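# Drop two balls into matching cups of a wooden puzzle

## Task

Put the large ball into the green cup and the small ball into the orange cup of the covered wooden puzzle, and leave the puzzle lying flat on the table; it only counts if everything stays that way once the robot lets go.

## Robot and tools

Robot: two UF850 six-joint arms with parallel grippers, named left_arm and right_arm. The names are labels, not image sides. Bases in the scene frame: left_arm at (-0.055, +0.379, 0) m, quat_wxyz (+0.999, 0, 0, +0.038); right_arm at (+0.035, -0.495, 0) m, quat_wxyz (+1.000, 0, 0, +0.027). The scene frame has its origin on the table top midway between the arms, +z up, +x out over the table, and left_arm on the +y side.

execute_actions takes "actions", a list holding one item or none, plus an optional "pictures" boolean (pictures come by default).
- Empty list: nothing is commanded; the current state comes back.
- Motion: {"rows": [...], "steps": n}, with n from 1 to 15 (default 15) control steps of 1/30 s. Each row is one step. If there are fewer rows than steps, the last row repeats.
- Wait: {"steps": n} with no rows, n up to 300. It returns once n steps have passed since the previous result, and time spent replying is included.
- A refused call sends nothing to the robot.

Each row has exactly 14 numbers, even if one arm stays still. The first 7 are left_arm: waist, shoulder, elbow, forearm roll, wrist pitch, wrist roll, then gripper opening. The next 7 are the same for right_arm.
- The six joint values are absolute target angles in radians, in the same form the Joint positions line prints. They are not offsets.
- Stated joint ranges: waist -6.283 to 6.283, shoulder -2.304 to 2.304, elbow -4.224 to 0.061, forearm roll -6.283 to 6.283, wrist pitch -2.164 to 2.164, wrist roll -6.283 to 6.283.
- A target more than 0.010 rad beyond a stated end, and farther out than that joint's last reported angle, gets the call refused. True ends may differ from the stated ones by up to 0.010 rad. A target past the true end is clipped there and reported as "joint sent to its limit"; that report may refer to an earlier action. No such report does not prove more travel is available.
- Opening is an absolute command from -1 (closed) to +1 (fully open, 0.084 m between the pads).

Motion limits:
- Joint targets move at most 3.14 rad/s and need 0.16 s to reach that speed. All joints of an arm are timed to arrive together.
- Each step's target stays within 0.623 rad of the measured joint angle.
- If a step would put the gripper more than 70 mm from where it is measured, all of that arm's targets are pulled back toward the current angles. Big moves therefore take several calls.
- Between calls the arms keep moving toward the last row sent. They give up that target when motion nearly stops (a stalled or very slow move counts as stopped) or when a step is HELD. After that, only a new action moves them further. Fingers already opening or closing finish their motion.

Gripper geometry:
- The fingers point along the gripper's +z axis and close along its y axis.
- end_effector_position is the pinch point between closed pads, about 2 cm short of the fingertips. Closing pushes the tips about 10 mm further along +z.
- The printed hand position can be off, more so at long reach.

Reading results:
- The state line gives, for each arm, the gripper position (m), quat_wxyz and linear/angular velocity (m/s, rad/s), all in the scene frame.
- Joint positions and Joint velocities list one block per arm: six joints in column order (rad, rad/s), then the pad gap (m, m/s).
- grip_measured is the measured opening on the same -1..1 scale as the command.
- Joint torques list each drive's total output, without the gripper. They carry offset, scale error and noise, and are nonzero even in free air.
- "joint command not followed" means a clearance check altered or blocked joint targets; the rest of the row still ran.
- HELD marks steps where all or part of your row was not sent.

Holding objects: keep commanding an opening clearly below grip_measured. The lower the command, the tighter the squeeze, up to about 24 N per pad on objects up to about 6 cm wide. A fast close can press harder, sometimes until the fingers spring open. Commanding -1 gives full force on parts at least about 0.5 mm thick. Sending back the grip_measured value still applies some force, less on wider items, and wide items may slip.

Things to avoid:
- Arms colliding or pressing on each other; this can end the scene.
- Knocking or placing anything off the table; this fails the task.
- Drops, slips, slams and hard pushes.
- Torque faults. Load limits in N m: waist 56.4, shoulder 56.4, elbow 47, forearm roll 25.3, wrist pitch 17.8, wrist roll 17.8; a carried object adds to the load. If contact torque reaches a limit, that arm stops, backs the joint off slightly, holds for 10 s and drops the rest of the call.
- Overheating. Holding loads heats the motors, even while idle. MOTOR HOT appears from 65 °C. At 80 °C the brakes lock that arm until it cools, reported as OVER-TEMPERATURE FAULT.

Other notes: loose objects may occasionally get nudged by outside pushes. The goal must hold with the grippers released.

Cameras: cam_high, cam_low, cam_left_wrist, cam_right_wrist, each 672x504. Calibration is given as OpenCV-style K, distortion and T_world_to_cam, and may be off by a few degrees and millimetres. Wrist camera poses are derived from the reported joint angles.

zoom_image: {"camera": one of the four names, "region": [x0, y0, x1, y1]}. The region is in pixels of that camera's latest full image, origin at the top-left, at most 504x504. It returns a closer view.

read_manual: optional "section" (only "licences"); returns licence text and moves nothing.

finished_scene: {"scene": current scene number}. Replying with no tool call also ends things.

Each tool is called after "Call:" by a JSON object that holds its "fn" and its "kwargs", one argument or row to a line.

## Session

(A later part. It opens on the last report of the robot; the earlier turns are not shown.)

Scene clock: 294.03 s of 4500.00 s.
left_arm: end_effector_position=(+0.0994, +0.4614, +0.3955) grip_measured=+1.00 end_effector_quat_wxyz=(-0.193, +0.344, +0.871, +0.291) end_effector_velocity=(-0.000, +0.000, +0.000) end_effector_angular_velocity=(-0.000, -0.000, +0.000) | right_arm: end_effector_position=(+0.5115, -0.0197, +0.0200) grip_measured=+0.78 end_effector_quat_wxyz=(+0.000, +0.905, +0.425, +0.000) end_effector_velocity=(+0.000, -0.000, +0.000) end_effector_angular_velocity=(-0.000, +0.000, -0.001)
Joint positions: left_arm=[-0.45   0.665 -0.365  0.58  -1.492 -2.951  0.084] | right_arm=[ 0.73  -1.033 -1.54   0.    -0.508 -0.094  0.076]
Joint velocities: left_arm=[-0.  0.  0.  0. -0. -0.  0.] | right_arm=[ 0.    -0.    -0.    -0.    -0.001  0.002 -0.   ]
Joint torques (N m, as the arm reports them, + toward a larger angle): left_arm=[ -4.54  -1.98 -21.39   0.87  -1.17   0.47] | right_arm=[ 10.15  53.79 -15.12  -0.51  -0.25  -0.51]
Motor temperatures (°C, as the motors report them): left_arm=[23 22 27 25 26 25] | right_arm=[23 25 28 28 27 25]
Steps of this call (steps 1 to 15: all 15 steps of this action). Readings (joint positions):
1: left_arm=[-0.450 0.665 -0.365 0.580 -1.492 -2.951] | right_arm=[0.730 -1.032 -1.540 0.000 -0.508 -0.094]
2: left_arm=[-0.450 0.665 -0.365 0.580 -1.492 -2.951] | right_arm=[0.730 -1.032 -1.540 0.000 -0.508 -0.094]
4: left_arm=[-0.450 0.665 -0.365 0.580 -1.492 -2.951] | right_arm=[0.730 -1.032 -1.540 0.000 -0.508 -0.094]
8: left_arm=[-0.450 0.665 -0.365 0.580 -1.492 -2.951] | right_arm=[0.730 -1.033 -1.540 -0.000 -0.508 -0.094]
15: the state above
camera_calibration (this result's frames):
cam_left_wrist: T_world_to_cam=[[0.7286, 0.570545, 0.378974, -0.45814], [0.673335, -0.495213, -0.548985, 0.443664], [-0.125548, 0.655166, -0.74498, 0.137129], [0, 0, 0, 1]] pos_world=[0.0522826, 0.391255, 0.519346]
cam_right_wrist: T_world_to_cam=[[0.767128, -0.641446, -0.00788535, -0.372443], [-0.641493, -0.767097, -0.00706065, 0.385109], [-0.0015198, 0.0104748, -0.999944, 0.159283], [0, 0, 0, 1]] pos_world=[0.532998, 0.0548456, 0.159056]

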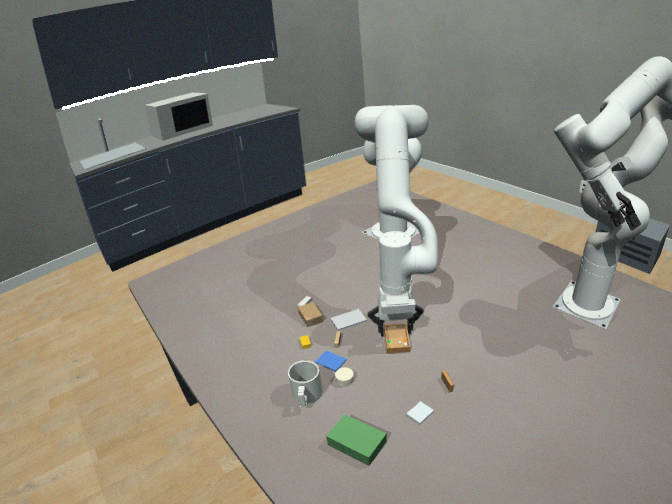

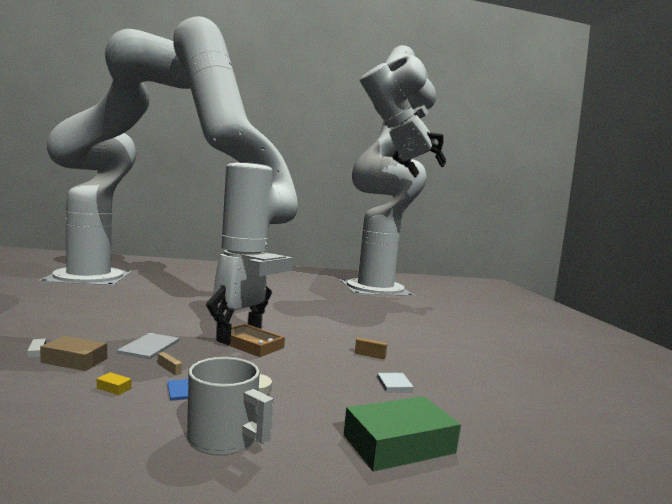

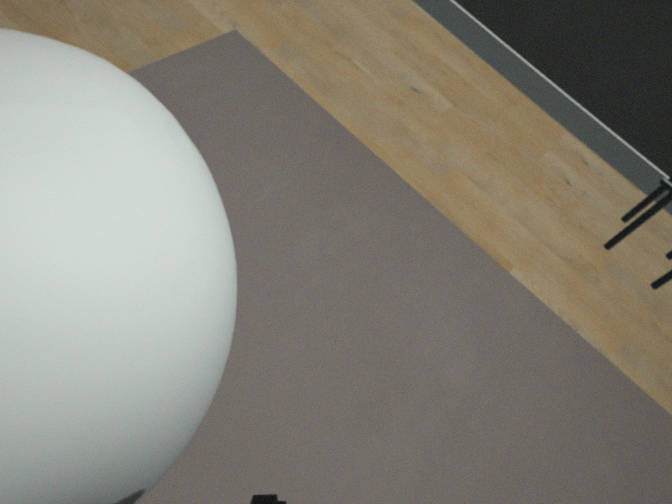

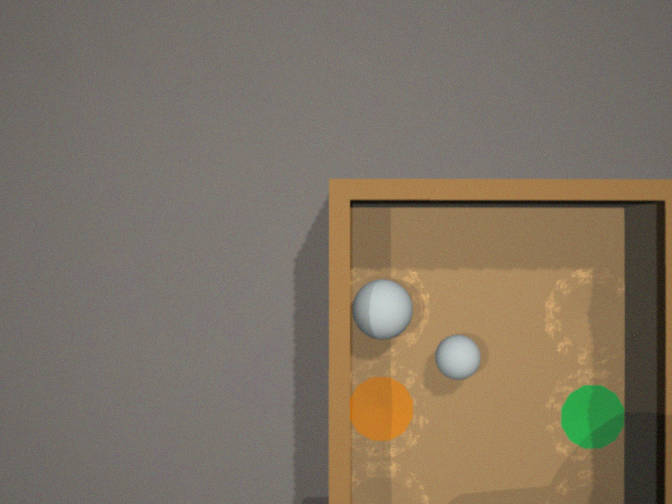

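Call:
{"fn": "execute_actions", "kwargs": {
  "actions": [
    {"rows": [[-0.45, 0.665, -0.365, 0.58, -1.492, -2.951, 1, 0.73, -1.0326, -1.5401, 0.0, -0.5075, -0.0935, 0.76],[-0.45, 0.665, -0.365, 0.58, -1.492, -2.951, 1, 0.73, -1.0326, -1.5401, 0.0, -0.5075, -0.0935, 0.74],[-0.45, 0.665, -0.365, 0.58, -1.492, -2.951, 1, 0.73, -1.0326, -1.5401, 0.0, -0.5075, -0.0935, 0.72],[-0.45, 0.665, -0.365, 0.58, -1.492, -2.951, 1, 0.73, -1.0326, -1.5401, 0.0, -0.5075, -0.0935, 0.70],[-0.45, 0.665, -0.365, 0.58, -1.492, -2.951, 1, 0.73, -1.0326, -1.5401, 0.0, -0.5075, -0.0935, 0.685],[-0.45, 0.665, -0.365, 0.58, -1.492, -2.951, 1, 0.73, -1.0326, -1.5401, 0.0, -0.5075, -0.0935, 0.67],[-0.45, 0.665, -0.365, 0.58, -1.492, -2.951, 1, 0.73, -1.0326, -1.5401, 0.0, -0.5075, -0.0935, 0.655],[-0.45, 0.665, -0.365, 0.58, -1.492, -2.951, 1, 0.73, -1.0326, -1.5401, 0.0, -0.5075, -0.0935, 0.64],[-0.45, 0.665, -0.365, 0.58, -1.492, -2.951, 1, 0.73, -1.0326, -1.5401, 0.0, -0.5075, -0.0935, 0.625],[-0.45, 0.665, -0.365, 0.58, -1.492, -2.951, 1, 0.73, -1.0326, -1.5401, 0.0, -0.5075, -0.0935, 0.61],[-0.45, 0.665, -0.365, 0.58, -1.492, -2.951, 1, 0.73, -1.0326, -1.5401, 0.0, -0.5075, -0.0935, 0.595],[-0.45, 0.665, -0.365, 0.58, -1.492, -2.951, 1, 0.73, -1.0326, -1.5401, 0.0, -0.5075, -0.0935, 0.58],[-0.45, 0.665, -0.365, 0.58, -1.492, -2.951, 1, 0.73, -1.0326, -1.5401, 0.0, -0.5075, -0.0935, 0.565],[-0.45, 0.665, -0.365, 0.58, -1.492, -2.951, 1, 0.73, -1.0326, -1.5401, 0.0, -0.5075, -0.0935, 0.55],[-0.45, 0.665, -0.365, 0.58, -1.492, -2.951, 1, 0.73, -1.0326, -1.5401, 0.0, -0.5075, -0.0935, 0.53]], "steps": 15}
  ],
  "pictures": false
}}

Call:
{"fn": "execute_actions", "kwargs": {
  "actions": [
    {"rows": [[-0.45, 0.665, -0.365, 0.58, -1.492, -2.951, 1, 0.73, -1.0326, -1.5401, 0.0, -0.5075, -0.0935, 0.5],[-0.45, 0.665, -0.365, 0.58, -1.492, -2.951, 1, 0.73, -1.0326, -1.5401, 0.0, -0.5075, -0.0935, 0.45],[-0.45, 0.665, -0.365, 0.58, -1.492, -2.951, 1, 0.73, -1.0326, -1.5401, 0.0, -0.5075, -0.0935, 0.4],[-0.45, 0.665, -0.365, 0.58, -1.492, -2.951, 1, 0.73, -1.0326, -1.5401, 0.0, -0.5075, -0.0935, 0.3],[-0.45, 0.665, -0.365, 0.58, -1.492, -2.951, 1, 0.73, -1.0326, -1.5401, 0.0, -0.5075, -0.0935, 0.2],[-0.45, 0.665, -0.365, 0.58, -1.492, -2.951, 1, 0.73, -1.0326, -1.5401, 0.0, -0.5075, -0.0935, 0.1],[-0.45, 0.665, -0.365, 0.58, -1.492, -2.951, 1, 0.73, -1.0326, -1.5401, 0.0, -0.5075, -0.0935, 0.0]], "steps": 15}
  ]
}}

Scene clock: 325.37 s of 4500.00 s.
left_arm: end_effector_position=(+0.0994, +0.4614, +0.3955) grip_measured=+1.00 end_effector_quat_wxyz=(-0.193, +0.344, +0.871, +0.291) end_effector_velocity=(+0.000, +0.000, +0.000) end_effector_angular_velocity=(+0.001, -0.001, -0.000) | right_arm: end_effector_position=(+0.5116, -0.0196, +0.0201) grip_measured=+0.57 end_effector_quat_wxyz=(-0.000, +0.905, +0.425, +0.000) end_effector_velocity=(-0.000, +0.000, +0.000) end_effector_angular_velocity=(-0.000, +0.001, -0.000)
Joint positions: left_arm=[-0.45   0.665 -0.365  0.58  -1.492 -2.951  0.084] | right_arm=[ 0.73  -1.033 -1.54  -0.    -0.508 -0.093  0.068]
Joint velocities: left_arm=[ 0.     0.     0.     0.001  0.    -0.     0.   ] | right_arm=[ 0.    -0.    -0.     0.001 -0.001 -0.     0.   ]
Joint torques (N m, as the arm reports them, + toward a larger angle): left_arm=[ -4.53  -2.43 -21.14   1.15  -1.11   0.47] | right_arm=[  8.47  54.47 -14.75  -0.04  -0.19  -0.46]
Motor temperatures (°C, as the motors report them): left_arm=[23 22 27 25 26 25] | right_arm=[23 25 28 28 27 25]
Steps of this call (steps 1 to 15: the robot went on to your last target; steps 16 to 90: nothing new was sent; then 27.83 s passed at rest; steps 91 to 105: all 15 steps of this action). Readings (joint positions):
91: left_arm=[-0.450 0.665 -0.365 0.580 -1.492 -2.951] | right_arm=[0.730 -1.033 -1.540 -0.000 -0.508 -0.094]
92: left_arm=[-0.450 0.665 -0.365 0.580 -1.492 -2.951] | right_arm=[0.730 -1.033 -1.540 0.000 -0.507 -0.094]
94: left_arm=[-0.450 0.665 -0.365 0.580 -1.492 -2.951] | right_arm=[0.730 -1.033 -1.540 0.000 -0.508 -0.093]
98: left_arm=[-0.450 0.665 -0.365 0.580 -1.492 -2.951] | right_arm=[0.730 -1.033 -1.540 -0.000 -0.508 -0.093]
105: the state above

Scene clock: 325.87 s of 4500.00 s.
left_arm: end_effector_position=(+0.0994, +0.4614, +0.3955) grip_measured=+1.00 end_effector_quat_wxyz=(-0.193, +0.344, +0.871, +0.291) end_effector_velocity=(-0.000, -0.000, -0.000) end_effector_angular_velocity=(-0.001, +0.000, +0.001) | right_arm: end_effector_position=(+0.5116, -0.0196, +0.0201) grip_measured=+0.57 end_effector_quat_wxyz=(-0.000, +0.905, +0.425, +0.000) end_effector_velocity=(-0.000, -0.000, -0.000) end_effector_angular_velocity=(-0.001, +0.001, -0.001)
Joint positions: left_arm=[-0.45   0.665 -0.365  0.58  -1.492 -2.951  0.084] | right_arm=[ 0.73  -1.033 -1.54  -0.    -0.508 -0.093  0.068]
Joint velocities: left_arm=[-0.    -0.     0.    -0.001 -0.    -0.     0.   ] | right_arm=[ 0.    -0.     0.     0.    -0.001  0.001  0.   ]
Joint torques (N m, as the arm reports them, + toward a larger angle): left_arm=[ -4.85  -2.44 -21.25   1.12  -1.18   0.5 ] | right_arm=[  9.45  51.48 -14.63  -0.37  -0.1   -0.55]
Motor temperatures (°C, as the motors report them): left_arm=[23 22 27 25 26 25] | right_arm=[23 25 28 28 27 25]
Steps of this call (steps 1 to 15: all 15 steps of this action). Readings (joint positions):
1: left_arm=[-0.450 0.665 -0.365 0.580 -1.492 -2.951] | right_arm=[0.730 -1.033 -1.540 -0.000 -0.508 -0.093]
2: left_arm=[-0.450 0.665 -0.365 0.580 -1.492 -2.951] | right_arm=[0.730 -1.033 -1.540 -0.000 -0.508 -0.093]
4: left_arm=[-0.450 0.665 -0.365 0.580 -1.492 -2.951] | right_arm=[0.730 -1.033 -1.540 -0.000 -0.508 -0.093]
8: left_arm=[-0.450 0.665 -0.365 0.580 -1.492 -2.951] | right_arm=[0.730 -1.033 -1.540 -0.000 -0.508 -0.093]
15: the state above
camera_calibration (this result's frames):
cam_left_wrist: T_world_to_cam=[[0.7286, 0.570545, 0.378974, -0.45814], [0.673335, -0.495213, -0.548985, 0.443664], [-0.125548, 0.655167, -0.74498, 0.137129], [0, 0, 0, 1]] pos_world=[0.0522826, 0.391255, 0.519346]
cam_right_wrist: T_world_to_cam=[[0.767122, -0.641453, -0.00787729, -0.37245], [-0.6415, -0.76709, -0.00710246, 0.38514], [-0.00148669, 0.0105017, -0.999944, 0.159306], [0, 0, 0, 1]] pos_world=[0.533019, 0.0548545, 0.159098]

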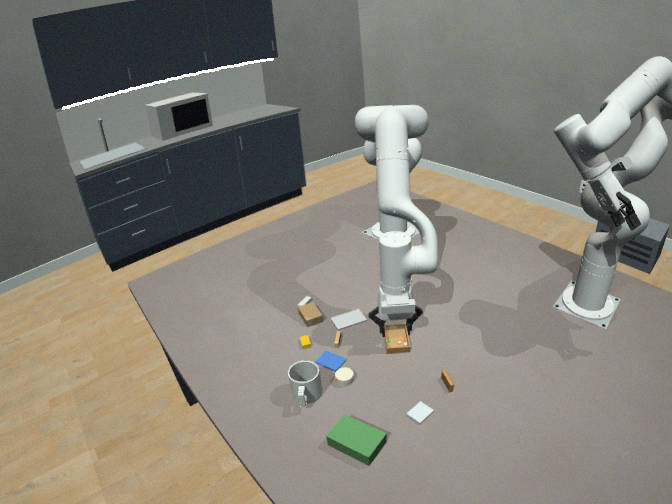

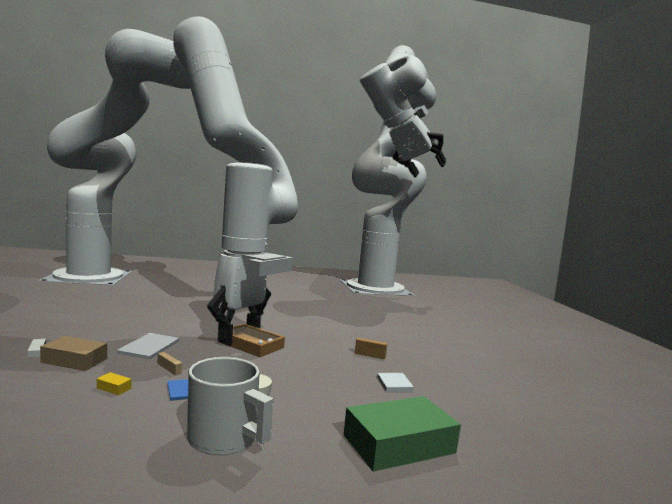

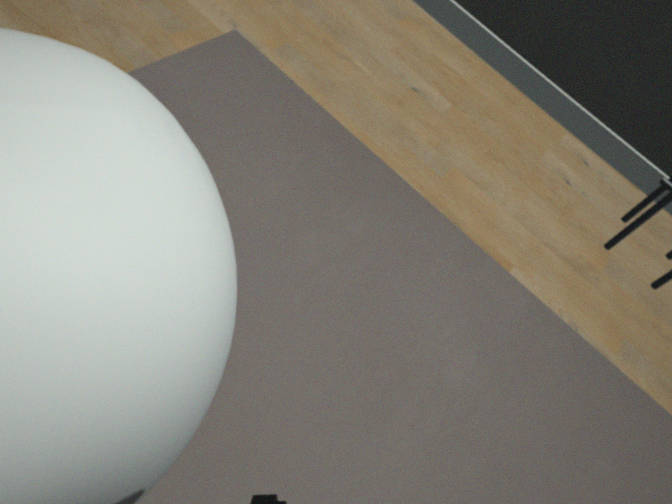

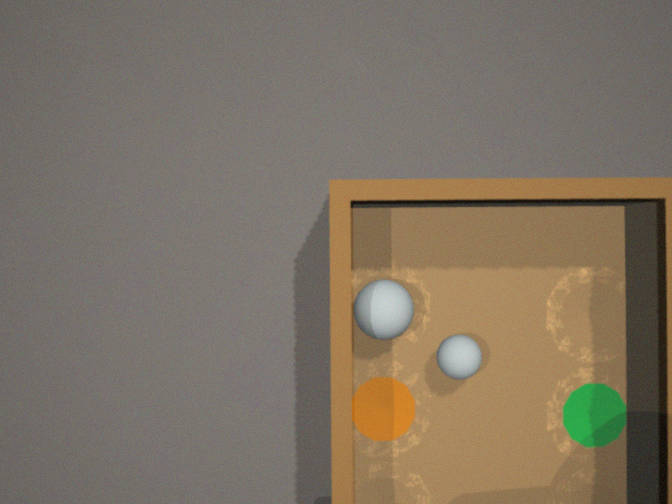

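Call:
{"fn": "execute_actions", "kwargs": {
  "actions": [
    {"rows": [[-0.45, 0.665, -0.365, 0.58, -1.492, -2.951, 1, 0.73, -1.0313, -1.5397, 0.0, -0.5084, -0.0935, 0.0],[-0.45, 0.665, -0.365, 0.58, -1.492, -2.951, 1, 0.73, -1.03, -1.5393, 0.0, -0.5093, -0.0935, 0.0],[-0.45, 0.665, -0.365, 0.58, -1.492, -2.951, 1, 0.73, -1.0286, -1.5388, 0.0, -0.5102, -0.0935, 0.0],[-0.45, 0.665, -0.365, 0.58, -1.492, -2.951, 1, 0.73, -1.0273, -1.5384, 0.0, -0.5111, -0.0935, 0.0],[-0.45, 0.665, -0.365, 0.58, -1.492, -2.951, 1, 0.73, -1.026, -1.538, 0.0, -0.512, -0.0935, 0.0],[-0.45, 0.665, -0.365, 0.58, -1.492, -2.951, 1, 0.73, -1.0246, -1.5375, 0.0, -0.5129, -0.0935, 0.0],[-0.45, 0.665, -0.365, 0.58, -1.492, -2.951, 1, 0.73, -1.0233, -1.5371, 0.0, -0.5138, -0.0935, 0.0],[-0.45, 0.665, -0.365, 0.58, -1.492, -2.951, 1, 0.73, -1.022, -1.5367, 0.0, -0.5147, -0.0935, 0.0]], "steps": 15}
  ],
  "pictures": false
}}

Call:
{"fn": "execute_actions", "kwargs": {
  "actions": [
    {"steps": 15}
  ]
}}

Scene clock: 423.20 s of 4500.00 s.
left_arm: end_effector_position=(+0.0994, +0.4614, +0.3955) grip_measured=+1.00 end_effector_quat_wxyz=(-0.193, +0.344, +0.871, +0.291) end_effector_velocity=(+0.000, +0.000, +0.000) end_effector_angular_velocity=(+0.001, -0.001, -0.001) | right_arm: end_effector_position=(+0.5115, -0.0197, +0.0257) grip_measured=+0.57 end_effector_quat_wxyz=(+0.000, +0.905, +0.425, -0.000) end_effector_velocity=(-0.000, -0.001, +0.001) end_effector_angular_velocity=(-0.001, +0.000, +0.002)
Joint positions: left_arm=[-0.45   0.665 -0.365  0.58  -1.492 -2.951  0.084] | right_arm=[ 0.73  -1.022 -1.537  0.    -0.514 -0.094  0.068]
Joint velocities: left_arm=[ 0.     0.001 -0.     0.001 -0.     0.     0.   ] | right_arm=[-0.     0.003  0.003 -0.    -0.001 -0.001 -0.   ]
Joint torques (N m, as the arm reports them, + toward a larger angle): left_arm=[ -4.6   -2.08 -21.22   1.18  -1.13   0.47] | right_arm=[  9.38  53.87 -14.87  -0.86  -0.2   -0.45]
Motor temperatures (°C, as the motors report them): left_arm=[23 22 27 25 26 25] | right_arm=[23 25 28 28 27 25]
Steps of this call (steps 1 to 15: the robot went on to your last target; steps 16 to 90: nothing new was sent; then 93.83 s passed at rest; steps 91 to 105: all 15 steps of this action). Readings (joint positions):
91: left_arm=[-0.450 0.665 -0.365 0.580 -1.492 -2.951] | right_arm=[0.730 -1.033 -1.540 -0.000 -0.508 -0.094]
92: left_arm=[-0.450 0.665 -0.365 0.580 -1.492 -2.951] | right_arm=[0.730 -1.032 -1.540 0.000 -0.508 -0.094]
94: left_arm=[-0.450 0.665 -0.365 0.580 -1.492 -2.951] | right_arm=[0.730 -1.031 -1.539 0.000 -0.508 -0.094]
98: left_arm=[-0.450 0.665 -0.365 0.580 -1.492 -2.951] | right_arm=[0.730 -1.027 -1.538 0.000 -0.512 -0.094]
105: the state above

Scene clock: 423.70 s of 4500.00 s.
left_arm: end_effector_position=(+0.0994, +0.4614, +0.3955) grip_measured=+1.00 end_effector_quat_wxyz=(-0.193, +0.344, +0.871, +0.291) end_effector_velocity=(-0.000, -0.000, -0.000) end_effector_angular_velocity=(-0.001, +0.001, +0.001) | right_arm: end_effector_position=(+0.5115, -0.0197, +0.0260) grip_measured=+0.57 end_effector_quat_wxyz=(+0.000, +0.905, +0.425, -0.000) end_effector_velocity=(+0.000, +0.000, +0.000) end_effector_angular_velocity=(-0.000, +0.000, -0.000)
Joint positions: left_arm=[-0.45   0.665 -0.365  0.58  -1.492 -2.951  0.084] | right_arm=[ 0.73  -1.022 -1.537  0.    -0.515 -0.093  0.068]
Joint velocities: left_arm=[-0.    -0.     0.    -0.001 -0.    -0.     0.   ] | right_arm=[-0.     0.    -0.001 -0.    -0.001  0.     0.   ]
Joint torques (N m, as the arm reports them, + toward a larger angle): left_arm=[ -4.53  -2.38 -21.59   1.11  -1.14   0.51] | right_arm=[  9.59  53.86 -14.9   -0.6   -0.23  -0.4 ]
Motor temperatures (°C, as the motors report them): left_arm=[23 22 27 25 26 25] | right_arm=[23 25 28 28 27 25]
Steps of this call (steps 1 to 15: the robot went on to your last target). Readings (joint positions):
1: left_arm=[-0.450 0.665 -0.365 0.580 -1.492 -2.951] | right_arm=[0.730 -1.022 -1.537 0.000 -0.514 -0.094]
2: left_arm=[-0.450 0.665 -0.365 0.580 -1.492 -2.951] | right_arm=[0.730 -1.022 -1.537 0.000 -0.515 -0.094]
4: left_arm=[-0.450 0.665 -0.365 0.580 -1.492 -2.951] | right_arm=[0.730 -1.022 -1.537 0.000 -0.515 -0.094]
8: left_arm=[-0.450 0.665 -0.365 0.580 -1.492 -2.951] | right_arm=[0.730 -1.022 -1.537 0.000 -0.515 -0.094]
15: the state above
All arms were judged still, so your last target was given up. Only a new action makes them travel on or press farther. Fingers that are still opening or closing keep moving.
camera_calibration (this result's frames):
cam_left_wrist: T_world_to_cam=[[0.7286, 0.570545, 0.378974, -0.45814], [0.673335, -0.495212, -0.548985, 0.443664], [-0.125548, 0.655167, -0.744979, 0.137129], [0, 0, 0, 1]] pos_world=[0.0522825, 0.391255, 0.519346]
cam_right_wrist: T_world_to_cam=[[0.767128, -0.641446, -0.00788681, -0.372396], [-0.641492, -0.767097, -0.00704319, 0.385153], [-0.00153213, 0.0104624, -0.999944, 0.165257], [0, 0, 0, 1]] pos_world=[0.533001, 0.0548491, 0.165023]

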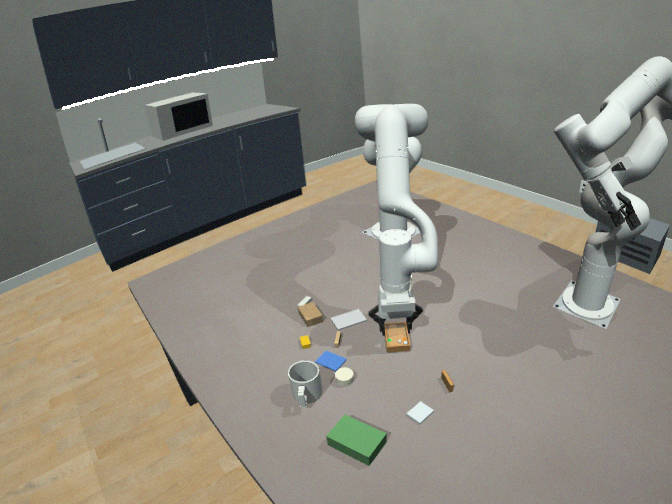

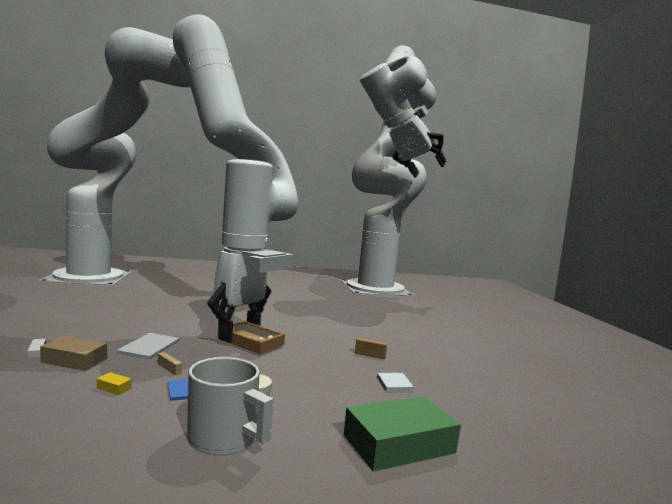

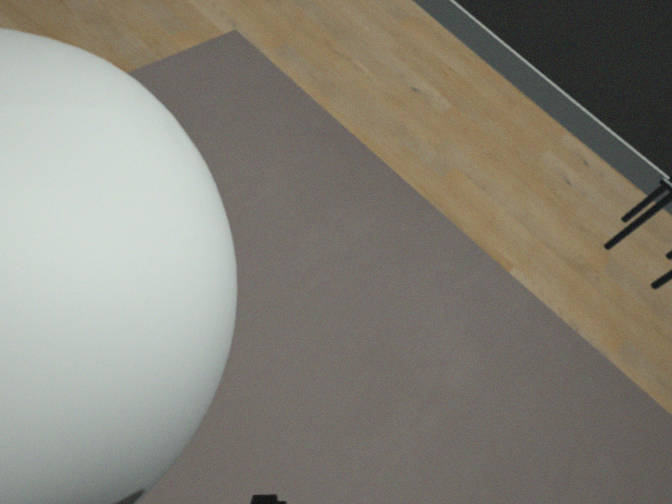

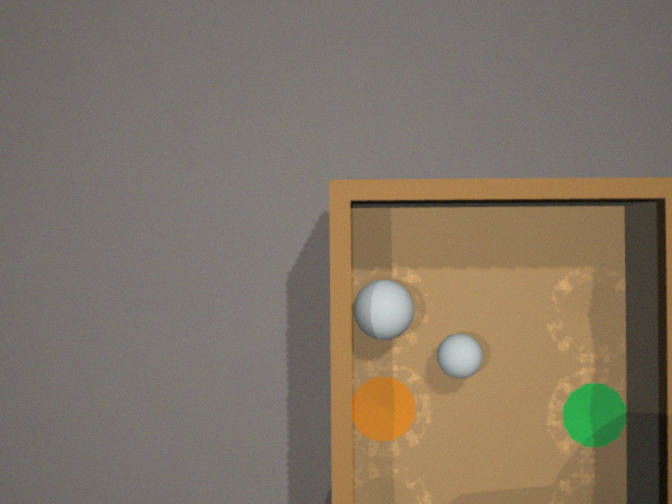

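Call:
{"fn": "execute_actions", "kwargs": {
  "actions": [
    {"rows": [[-0.45, 0.665, -0.365, 0.58, -1.492, -2.951, 1, 0.7007, -1.0618, -1.6153, 0.0, -0.5535, -0.1228, 0.0]], "steps": 15}
  ],
  "pictures": false
}}

Call:
{"fn": "execute_actions", "kwargs": {
  "actions": [
    {"steps": 15}
  ]
}}

Scene clock: 440.47 s of 4500.00 s.
left_arm: end_effector_position=(+0.0994, +0.4614, +0.3955) grip_measured=+1.00 end_effector_quat_wxyz=(-0.193, +0.344, +0.871, +0.291) end_effector_velocity=(-0.000, -0.000, -0.000) end_effector_angular_velocity=(-0.001, -0.000, +0.000) | right_arm: end_effector_position=(+0.5388, -0.0206, +0.0260) grip_measured=+0.57 end_effector_quat_wxyz=(+0.000, +0.905, +0.425, -0.000) end_effector_velocity=(+0.003, -0.001, +0.000) end_effector_angular_velocity=(-0.001, +0.001, -0.000)
Joint positions: left_arm=[-0.45   0.665 -0.365  0.58  -1.492 -2.951  0.084] | right_arm=[ 0.701 -1.061 -1.614  0.    -0.553 -0.122  0.068]
Joint velocities: left_arm=[-0.     0.001  0.    -0.001 -0.     0.     0.   ] | right_arm=[-0.003 -0.005 -0.009 -0.    -0.006 -0.003  0.   ]
Joint torques (N m, as the arm reports them, + toward a larger angle): left_arm=[ -4.39  -2.11 -21.46   1.21  -1.16   0.49] | right_arm=[  9.84  55.36 -15.36  -0.55  -0.13  -0.44]
Motor temperatures (°C, as the motors report them): left_arm=[23 22 27 25 26 25] | right_arm=[23 25 28 28 27 25]
Steps of this call (steps 1 to 90: nothing new was sent; then 13.27 s passed at rest; steps 91 to 105: all 15 steps of this action). Readings (joint positions):
91: left_arm=[-0.450 0.665 -0.365 0.580 -1.492 -2.951] | right_arm=[0.730 -1.022 -1.537 -0.000 -0.515 -0.094]
92: left_arm=[-0.450 0.665 -0.365 0.580 -1.492 -2.951] | right_arm=[0.729 -1.024 -1.541 -0.000 -0.518 -0.096]
94: left_arm=[-0.450 0.665 -0.365 0.580 -1.492 -2.951] | right_arm=[0.718 -1.040 -1.572 0.000 -0.532 -0.107]
98: left_arm=[-0.450 0.665 -0.365 0.580 -1.492 -2.951] | right_arm=[0.704 -1.057 -1.606 -0.000 -0.548 -0.119]
105: the state above

Scene clock: 440.97 s of 4500.00 s.
left_arm: end_effector_position=(+0.0994, +0.4614, +0.3955) grip_measured=+1.00 end_effector_quat_wxyz=(-0.193, +0.344, +0.871, +0.291) end_effector_velocity=(-0.000, -0.000, -0.000) end_effector_angular_velocity=(-0.001, +0.000, +0.001) | right_arm: end_effector_position=(+0.5392, -0.0207, +0.0260) grip_measured=+0.57 end_effector_quat_wxyz=(+0.000, +0.905, +0.425, +0.000) end_effector_velocity=(+0.001, +0.001, +0.001) end_effector_angular_velocity=(+0.001, -0.003, +0.002)
Joint positions: left_arm=[-0.45   0.665 -0.365  0.58  -1.492 -2.951  0.084] | right_arm=[ 0.701 -1.062 -1.615 -0.    -0.553 -0.123  0.068]
Joint velocities: left_arm=[-0.     0.     0.    -0.001 -0.    -0.    -0.   ] | right_arm=[ 0.    -0.    -0.002 -0.002  0.001 -0.    -0.   ]
Joint torques (N m, as the arm reports them, + toward a larger angle): left_arm=[ -4.74  -2.22 -21.23   1.21  -1.18   0.53] | right_arm=[  9.11  55.32 -15.81  -0.65  -0.13  -0.39]
Motor temperatures (°C, as the motors report them): left_arm=[23 22 27 25 26 25] | right_arm=[23 25 28 28 27 25]
Steps of this call (steps 1 to 15: the robot went on to your last target). Readings (joint positions):
1: left_arm=[-0.450 0.665 -0.365 0.580 -1.492 -2.951] | right_arm=[0.701 -1.061 -1.615 0.000 -0.553 -0.123]
2: left_arm=[-0.450 0.665 -0.365 0.580 -1.492 -2.951] | right_arm=[0.701 -1.061 -1.615 0.000 -0.553 -0.123]
4: left_arm=[-0.450 0.665 -0.365 0.580 -1.492 -2.951] | right_arm=[0.701 -1.062 -1.615 0.000 -0.553 -0.123]
8: left_arm=[-0.450 0.665 -0.365 0.580 -1.492 -2.951] | right_arm=[0.701 -1.062 -1.615 0.000 -0.553 -0.123]
15: the state above
All arms were judged still, so your last target was given up. Only a new action makes them travel on or press farther. Fingers that are still opening or closing keep moving.
camera_calibration (this result's frames):
cam_left_wrist: T_world_to_cam=[[0.728599, 0.570545, 0.378974, -0.45814], [0.673335, -0.495212, -0.548985, 0.443664], [-0.125548, 0.655166, -0.74498, 0.137129], [0, 0, 0, 1]] pos_world=[0.0522826, 0.391255, 0.519346]
cam_right_wrist: T_world_to_cam=[[0.767133, -0.64144, -0.0078865, -0.394264], [-0.641487, -0.767102, -0.00705148, 0.402063], [-0.00152664, 0.0104685, -0.999944, 0.165338], [0, 0, 0, 1]] pos_world=[0.560623, 0.053796, 0.165054]

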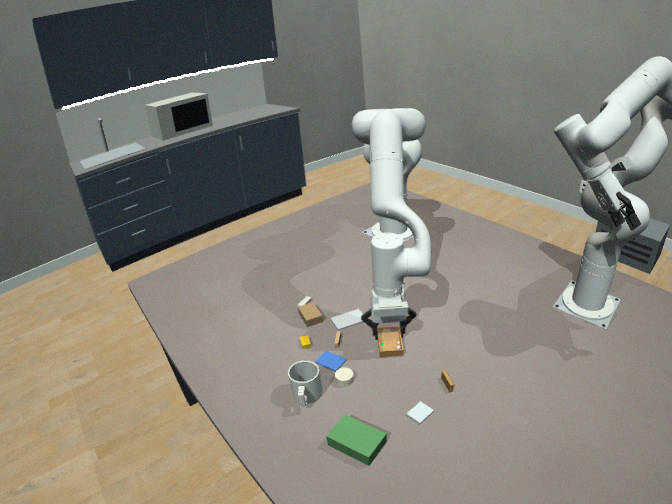

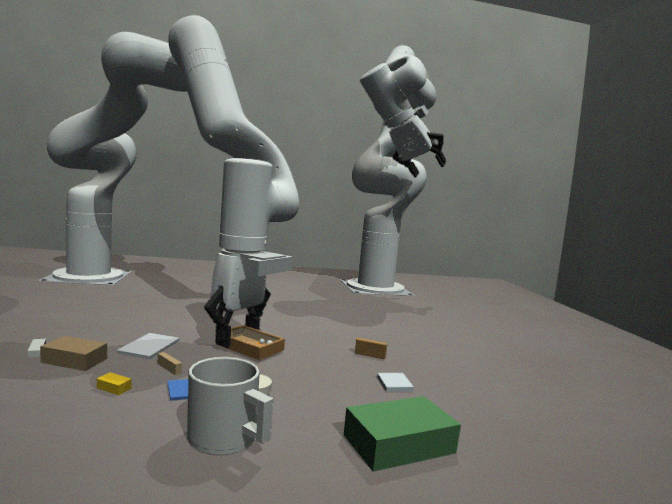

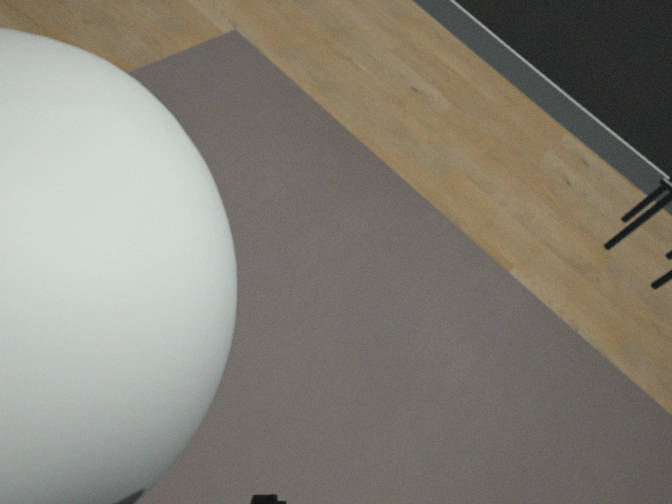

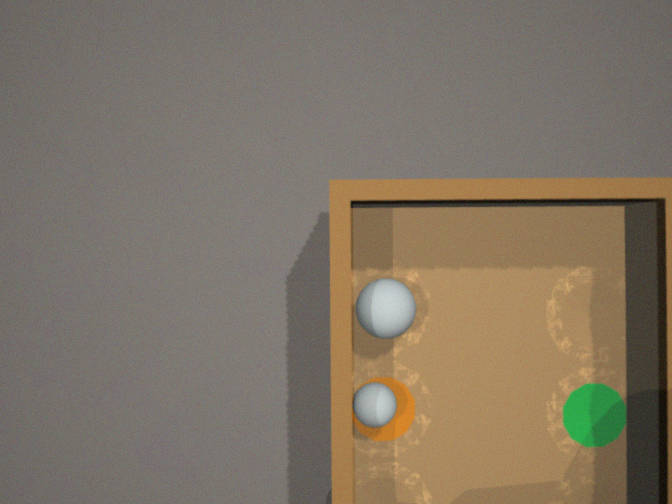

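Call:
{"fn": "execute_actions", "kwargs": {
  "actions": []
}}

Call:
{"fn": "zoom_image", "kwargs": {
  "camera": "cam_right_wrist",
  "region": [320, 170, 672, 504]
}}

Scene clock: 451.37 s of 4500.00 s.
left_arm: end_effector_position=(+0.0994, +0.4614, +0.3955) grip_measured=+1.00 end_effector_quat_wxyz=(-0.193, +0.344, +0.871, +0.291) end_effector_velocity=(+0.000, +0.000, +0.000) end_effector_angular_velocity=(+0.000, -0.000, -0.000) | right_arm: end_effector_position=(+0.5392, -0.0207, +0.0260) grip_measured=+0.57 end_effector_quat_wxyz=(+0.000, +0.905, +0.425, +0.000) end_effector_velocity=(+0.000, +0.000, +0.000) end_effector_angular_velocity=(+0.001, -0.000, +0.000)
Joint positions: left_arm=[-0.45   0.665 -0.365  0.58  -1.492 -2.951  0.084] | right_arm=[ 0.701 -1.062 -1.615  0.    -0.554 -0.123  0.068]
Joint velocities: left_arm=[ 0.     0.     0.     0.001  0.     0.    -0.   ] | right_arm=[ 0.    -0.    -0.001  0.001 -0.    -0.001 -0.   ]
Joint torques (N m, as the arm reports them, + toward a larger angle): left_arm=[ -4.88  -2.22 -21.25   1.1   -1.09   0.46] | right_arm=[ 10.28  56.25 -15.55  -0.3   -0.19  -0.32]
Motor temperatures (°C, as the motors report them): left_arm=[23 22 27 25 26 25] | right_arm=[23 25 28 28 27 25]
Steps of this call (steps 1 to 180: nothing new was sent; then 4.40 s passed at rest). Readings (joint positions):
1: left_arm=[-0.450 0.665 -0.365 0.580 -1.492 -2.951] | right_arm=[0.701 -1.062 -1.615 0.000 -0.553 -0.123]
2: left_arm=[-0.450 0.665 -0.365 0.580 -1.492 -2.951] | right_arm=[0.701 -1.062 -1.615 0.000 -0.554 -0.123]
4: left_arm=[-0.450 0.665 -0.365 0.580 -1.492 -2.951] | right_arm=[0.701 -1.062 -1.615 0.000 -0.553 -0.123]
8: left_arm=[-0.450 0.665 -0.365 0.580 -1.492 -2.951] | right_arm=[0.701 -1.062 -1.615 0.000 -0.553 -0.123]
180: the state above
camera_calibration (this result's frames):
cam_left_wrist: T_world_to_cam=[[0.7286, 0.570545, 0.378974, -0.45814], [0.673335, -0.495213, -0.548985, 0.443664], [-0.125548, 0.655166, -0.74498, 0.13713], [0, 0, 0, 1]] pos_world=[0.0522826, 0.391255, 0.519346]
cam_right_wrist: T_world_to_cam=[[0.767128, -0.641446, -0.00788642, -0.394269], [-0.641492, -0.767097, -0.00705249, 0.402069], [-0.00152586, 0.0104692, -0.999944, 0.165336], [0, 0, 0, 1]] pos_world=[0.560631, 0.0537927, 0.165053]

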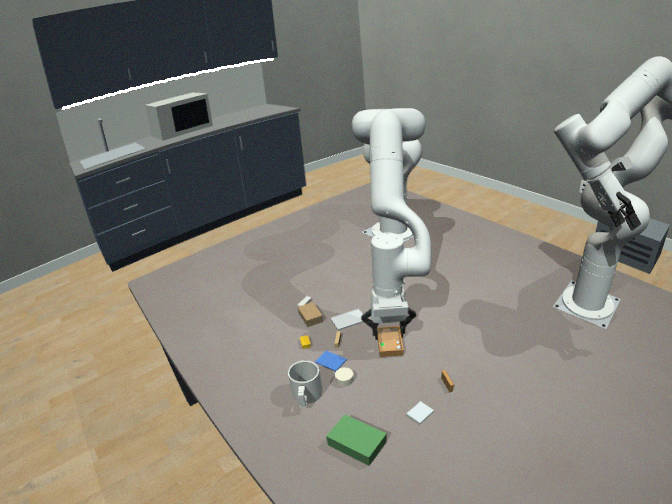

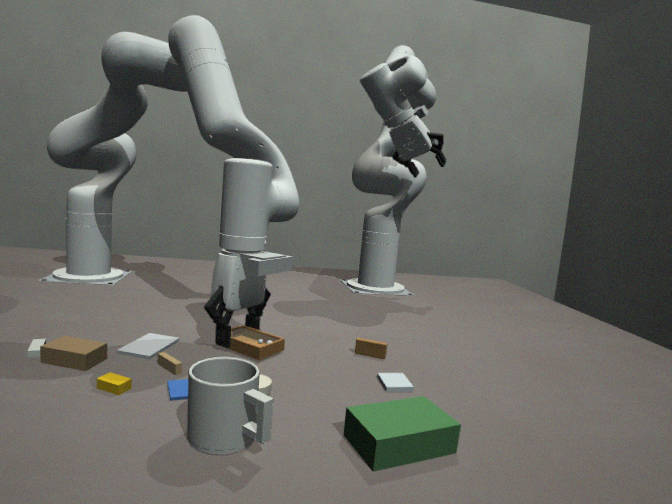

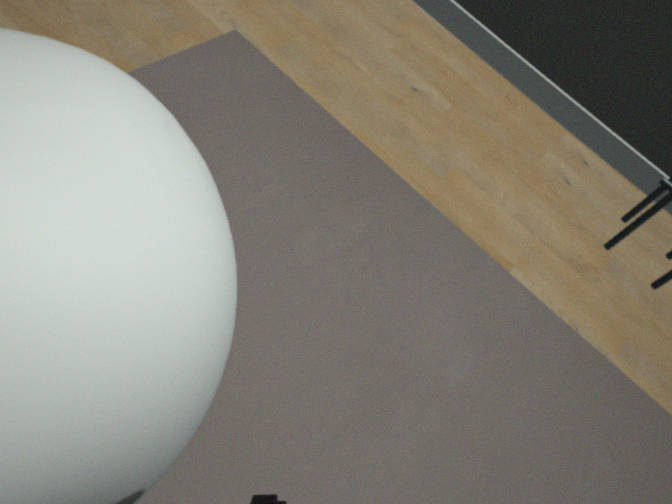

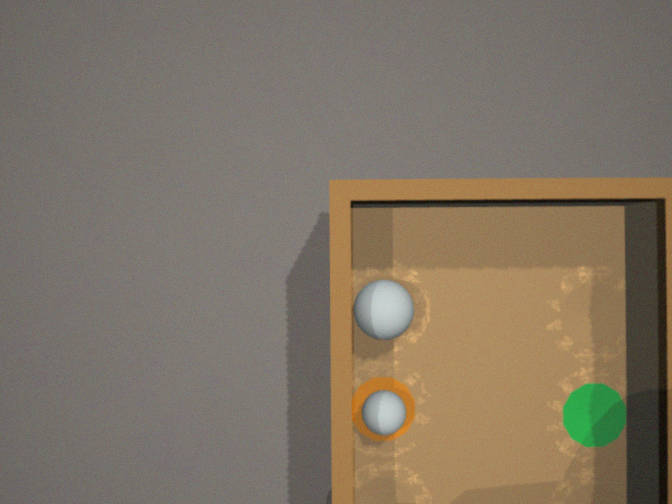

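Region (320, 170, 672, 504) of cam_right_wrist's 672x504 image, scaled by 1.432, with more detail than that image has; it fills the top 478 rows of this view, and the rest is white.

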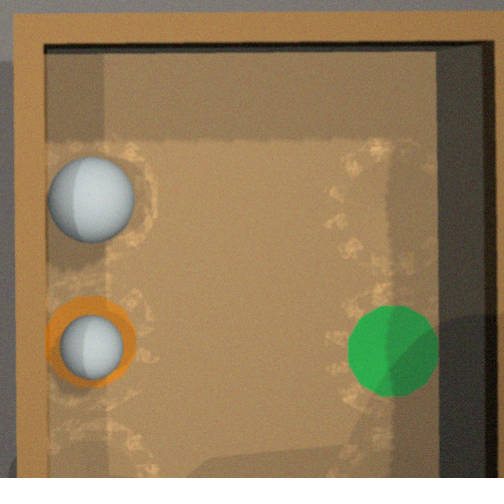

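Call:
{"fn": "execute_actions", "kwargs": {
  "actions": [
    {"rows": [[-0.45, 0.665, -0.365, 0.58, -1.492, -2.951, 1, 0.7007, -1.0577, -1.6141, 0.0, -0.5564, -0.1228, 0.0],[-0.45, 0.665, -0.365, 0.58, -1.492, -2.951, 1, 0.7007, -1.0536, -1.6129, 0.0, -0.5593, -0.1228, 0.0],[-0.45, 0.665, -0.365, 0.58, -1.492, -2.951, 1, 0.7007, -1.0496, -1.6117, 0.0, -0.5622, -0.1228, 0.0],[-0.45, 0.665, -0.365, 0.58, -1.492, -2.951, 1, 0.7007, -1.0455, -1.6105, 0.0, -0.567, -0.1228, 0.0],[-0.45, 0.665, -0.365, 0.58, -1.492, -2.951, 1, 0.7007, -1.0414, -1.6094, 0.0, -0.573, -0.1228, 0.0],[-0.45, 0.665, -0.365, 0.58, -1.492, -2.951, 1, 0.7007, -1.0373, -1.6082, 0.0, -0.58, -0.1228, 0.0],[-0.45, 0.665, -0.365, 0.58, -1.492, -2.951, 1, 0.7007, -1.0332, -1.607, 0.0, -0.588, -0.1228, 0.0],[-0.45, 0.665, -0.365, 0.58, -1.492, -2.951, 1, 0.7007, -1.0292, -1.6058, 0.0, -0.596, -0.1228, 0.0],[-0.45, 0.665, -0.365, 0.58, -1.492, -2.951, 1, 0.7007, -1.0251, -1.6046, 0.0, -0.604, -0.1228, 0.0],[-0.45, 0.665, -0.365, 0.58, -1.492, -2.951, 1, 0.7007, -1.021, -1.6034, 0.0, -0.612, -0.1228, 0.0],[-0.45, 0.665, -0.365, 0.58, -1.492, -2.951, 1, 0.7007, -1.021, -1.6034, 0.0, -0.618, -0.1228, 0.0],[-0.45, 0.665, -0.365, 0.58, -1.492, -2.951, 1, 0.7007, -1.021, -1.6034, 0.0, -0.624, -0.1228, 0.0],[-0.45, 0.665, -0.365, 0.58, -1.492, -2.951, 1, 0.7007, -1.021, -1.6034, 0.0, -0.63, -0.1228, 0.0],[-0.45, 0.665, -0.365, 0.58, -1.492, -2.951, 1, 0.7007, -1.021, -1.6034, 0.0, -0.636, -0.1228, 0.0],[-0.45, 0.665, -0.365, 0.58, -1.492, -2.951, 1, 0.7007, -1.021, -1.6034, 0.0, -0.642, -0.1228, 0.0]], "steps": 15}
  ],
  "pictures": false
}}

Call:
{"fn": "execute_actions", "kwargs": {
  "actions": [
    {"rows": [[-0.45, 0.665, -0.365, 0.58, -1.492, -2.951, 1, 0.7007, -1.021, -1.6034, 0.0, -0.648, -0.1228, 0.0],[-0.45, 0.665, -0.365, 0.58, -1.492, -2.951, 1, 0.7007, -1.021, -1.6034, 0.0, -0.654, -0.1228, 0.0],[-0.45, 0.665, -0.365, 0.58, -1.492, -2.951, 1, 0.7007, -1.021, -1.6034, 0.0, -0.659, -0.1228, 0.0],[-0.45, 0.665, -0.365, 0.58, -1.492, -2.951, 1, 0.7007, -1.021, -1.6034, 0.0, -0.664, -0.1228, 0.0],[-0.45, 0.665, -0.365, 0.58, -1.492, -2.951, 1, 0.7007, -1.021, -1.6034, 0.0, -0.669, -0.1228, 0.0],[-0.45, 0.665, -0.365, 0.58, -1.492, -2.951, 1, 0.7007, -1.021, -1.6034, 0.0, -0.674, -0.1228, 0.0],[-0.45, 0.665, -0.365, 0.58, -1.492, -2.951, 1, 0.7007, -1.021, -1.6034, 0.0, -0.678, -0.1228, 0.0],[-0.45, 0.665, -0.365, 0.58, -1.492, -2.951, 1, 0.7007, -1.021, -1.6034, 0.0, -0.682, -0.1228, 0.0]], "steps": 15}
  ]
}}

Scene clock: 532.10 s of 4500.00 s.
left_arm: end_effector_position=(+0.0994, +0.4614, +0.3955) grip_measured=+1.00 end_effector_quat_wxyz=(-0.193, +0.344, +0.871, +0.291) end_effector_velocity=(+0.000, +0.000, -0.000) end_effector_angular_velocity=(+0.000, +0.001, -0.001) | right_arm: end_effector_position=(+0.5325, -0.0270, +0.0490) grip_measured=+0.57 end_effector_quat_wxyz=(+0.006, +0.905, +0.425, -0.018) end_effector_velocity=(-0.033, -0.031, +0.013) end_effector_angular_velocity=(-0.122, +0.130, -0.002)
Joint positions: left_arm=[-0.45   0.665 -0.365  0.58  -1.492 -2.951  0.084] | right_arm=[ 0.701 -1.023 -1.604  0.    -0.619 -0.123  0.068]
Joint velocities: left_arm=[ 0.    -0.001  0.     0.     0.     0.001  0.   ] | right_arm=[ 0.     0.023  0.013  0.001 -0.187  0.001 -0.   ]
Joint torques (N m, as the arm reports them, + toward a larger angle): left_arm=[ -4.79  -2.41 -21.42   1.34  -1.13   0.49] | right_arm=[ 10.57  53.53 -15.69  -0.5   -0.1   -0.33]
Motor temperatures (°C, as the motors report them): left_arm=[23 22 27 25 26 25] | right_arm=[23 25 28 28 27 25]
Steps of this call (steps 1 to 90: nothing new was sent; then 77.23 s passed at rest; steps 91 to 105: all 15 steps of this action). Readings (joint positions):
91: left_arm=[-0.450 0.665 -0.365 0.580 -1.492 -2.951] | right_arm=[0.701 -1.062 -1.615 0.000 -0.554 -0.123]
92: left_arm=[-0.450 0.665 -0.365 0.580 -1.492 -2.951] | right_arm=[0.701 -1.061 -1.615 -0.000 -0.554 -0.123]
94: left_arm=[-0.450 0.665 -0.365 0.580 -1.492 -2.951] | right_arm=[0.701 -1.057 -1.613 -0.000 -0.557 -0.123]
98: left_arm=[-0.450 0.665 -0.365 0.580 -1.492 -2.951] | right_arm=[0.701 -1.043 -1.610 0.000 -0.573 -0.123]
105: the state above

Scene clock: 532.60 s of 4500.00 s.
left_arm: end_effector_position=(+0.0994, +0.4614, +0.3955) grip_measured=+1.00 end_effector_quat_wxyz=(-0.193, +0.344, +0.871, +0.291) end_effector_velocity=(-0.000, -0.000, -0.000) end_effector_angular_velocity=(-0.000, +0.001, +0.001) | right_arm: end_effector_position=(+0.5218, -0.0371, +0.0512) grip_measured=+0.57 end_effector_quat_wxyz=(+0.015, +0.904, +0.425, -0.047) end_effector_velocity=(-0.002, -0.002, +0.001) end_effector_angular_velocity=(-0.010, +0.010, +0.001)
Joint positions: left_arm=[-0.45   0.665 -0.365  0.58  -1.492 -2.951  0.084] | right_arm=[ 0.701 -1.021 -1.603 -0.    -0.68  -0.123  0.068]
Joint velocities: left_arm=[-0.    -0.001 -0.    -0.001  0.    -0.     0.   ] | right_arm=[-0.     0.    -0.001 -0.001 -0.015  0.    -0.   ]
Joint torques (N m, as the arm reports them, + toward a larger angle): left_arm=[ -5.24  -2.22 -21.21   1.25  -1.11   0.48] | right_arm=[  9.89  55.3  -15.66  -0.37  -0.47  -0.42]
Motor temperatures (°C, as the motors report them): left_arm=[23 22 27 25 26 25] | right_arm=[23 25 28 28 27 25]
Steps of this call (steps 1 to 15: all 15 steps of this action). Readings (joint positions):
1: left_arm=[-0.450 0.665 -0.365 0.580 -1.492 -2.951] | right_arm=[0.701 -1.023 -1.604 0.000 -0.625 -0.123]
2: left_arm=[-0.450 0.665 -0.365 0.580 -1.492 -2.951] | right_arm=[0.701 -1.022 -1.604 -0.000 -0.632 -0.123]
4: left_arm=[-0.450 0.665 -0.365 0.580 -1.492 -2.951] | right_arm=[0.701 -1.022 -1.603 -0.000 -0.644 -0.123]
8: left_arm=[-0.450 0.665 -0.365 0.580 -1.492 -2.951] | right_arm=[0.701 -1.021 -1.603 -0.000 -0.665 -0.123]
15: the state above
camera_calibration (this result's frames):
cam_left_wrist: T_world_to_cam=[[0.728599, 0.570545, 0.378974, -0.45814], [0.673335, -0.495213, -0.548984, 0.443664], [-0.125548, 0.655166, -0.74498, 0.137129], [0, 0, 0, 1]] pos_world=[0.0522826, 0.391255, 0.519346]
cam_right_wrist: T_world_to_cam=[[0.76615, -0.642367, -0.0194529, -0.390167], [-0.638522, -0.764296, 0.0902249, 0.372055], [-0.0728253, -0.0567047, -0.995731, 0.225124], [0, 0, 0, 1]] pos_world=[0.552886, 0.0464957, 0.183004]

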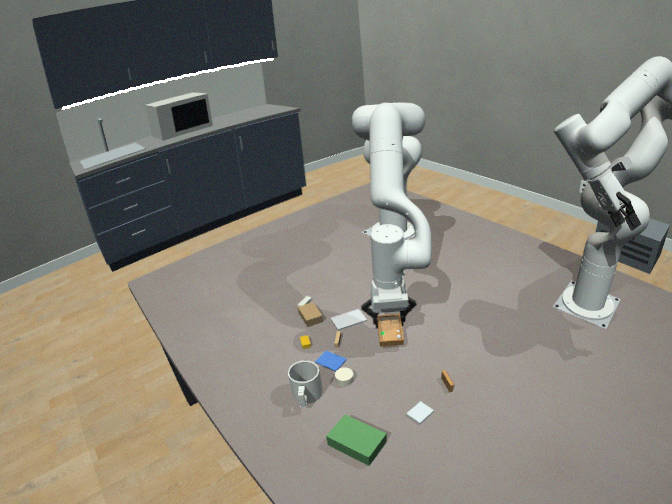

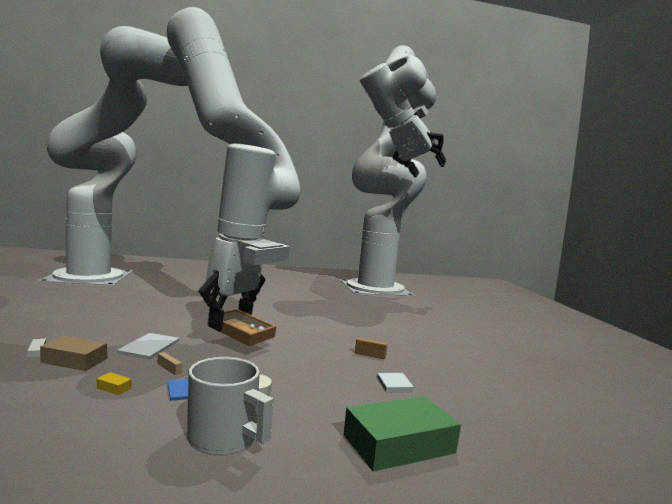

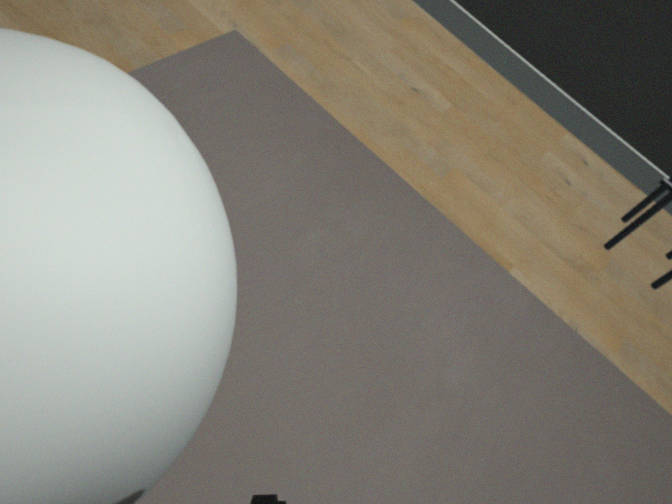

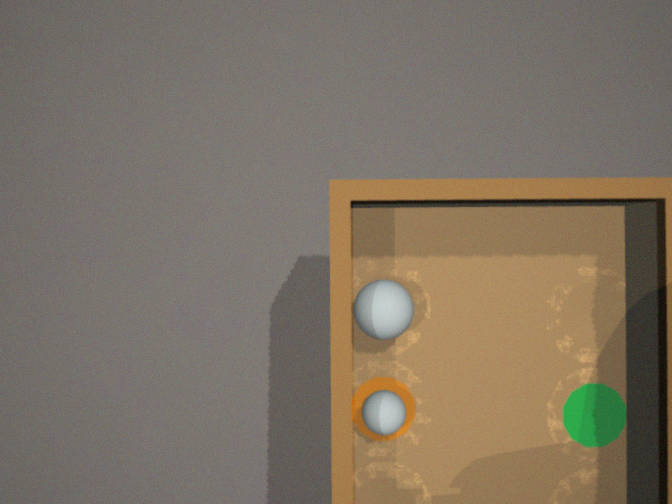

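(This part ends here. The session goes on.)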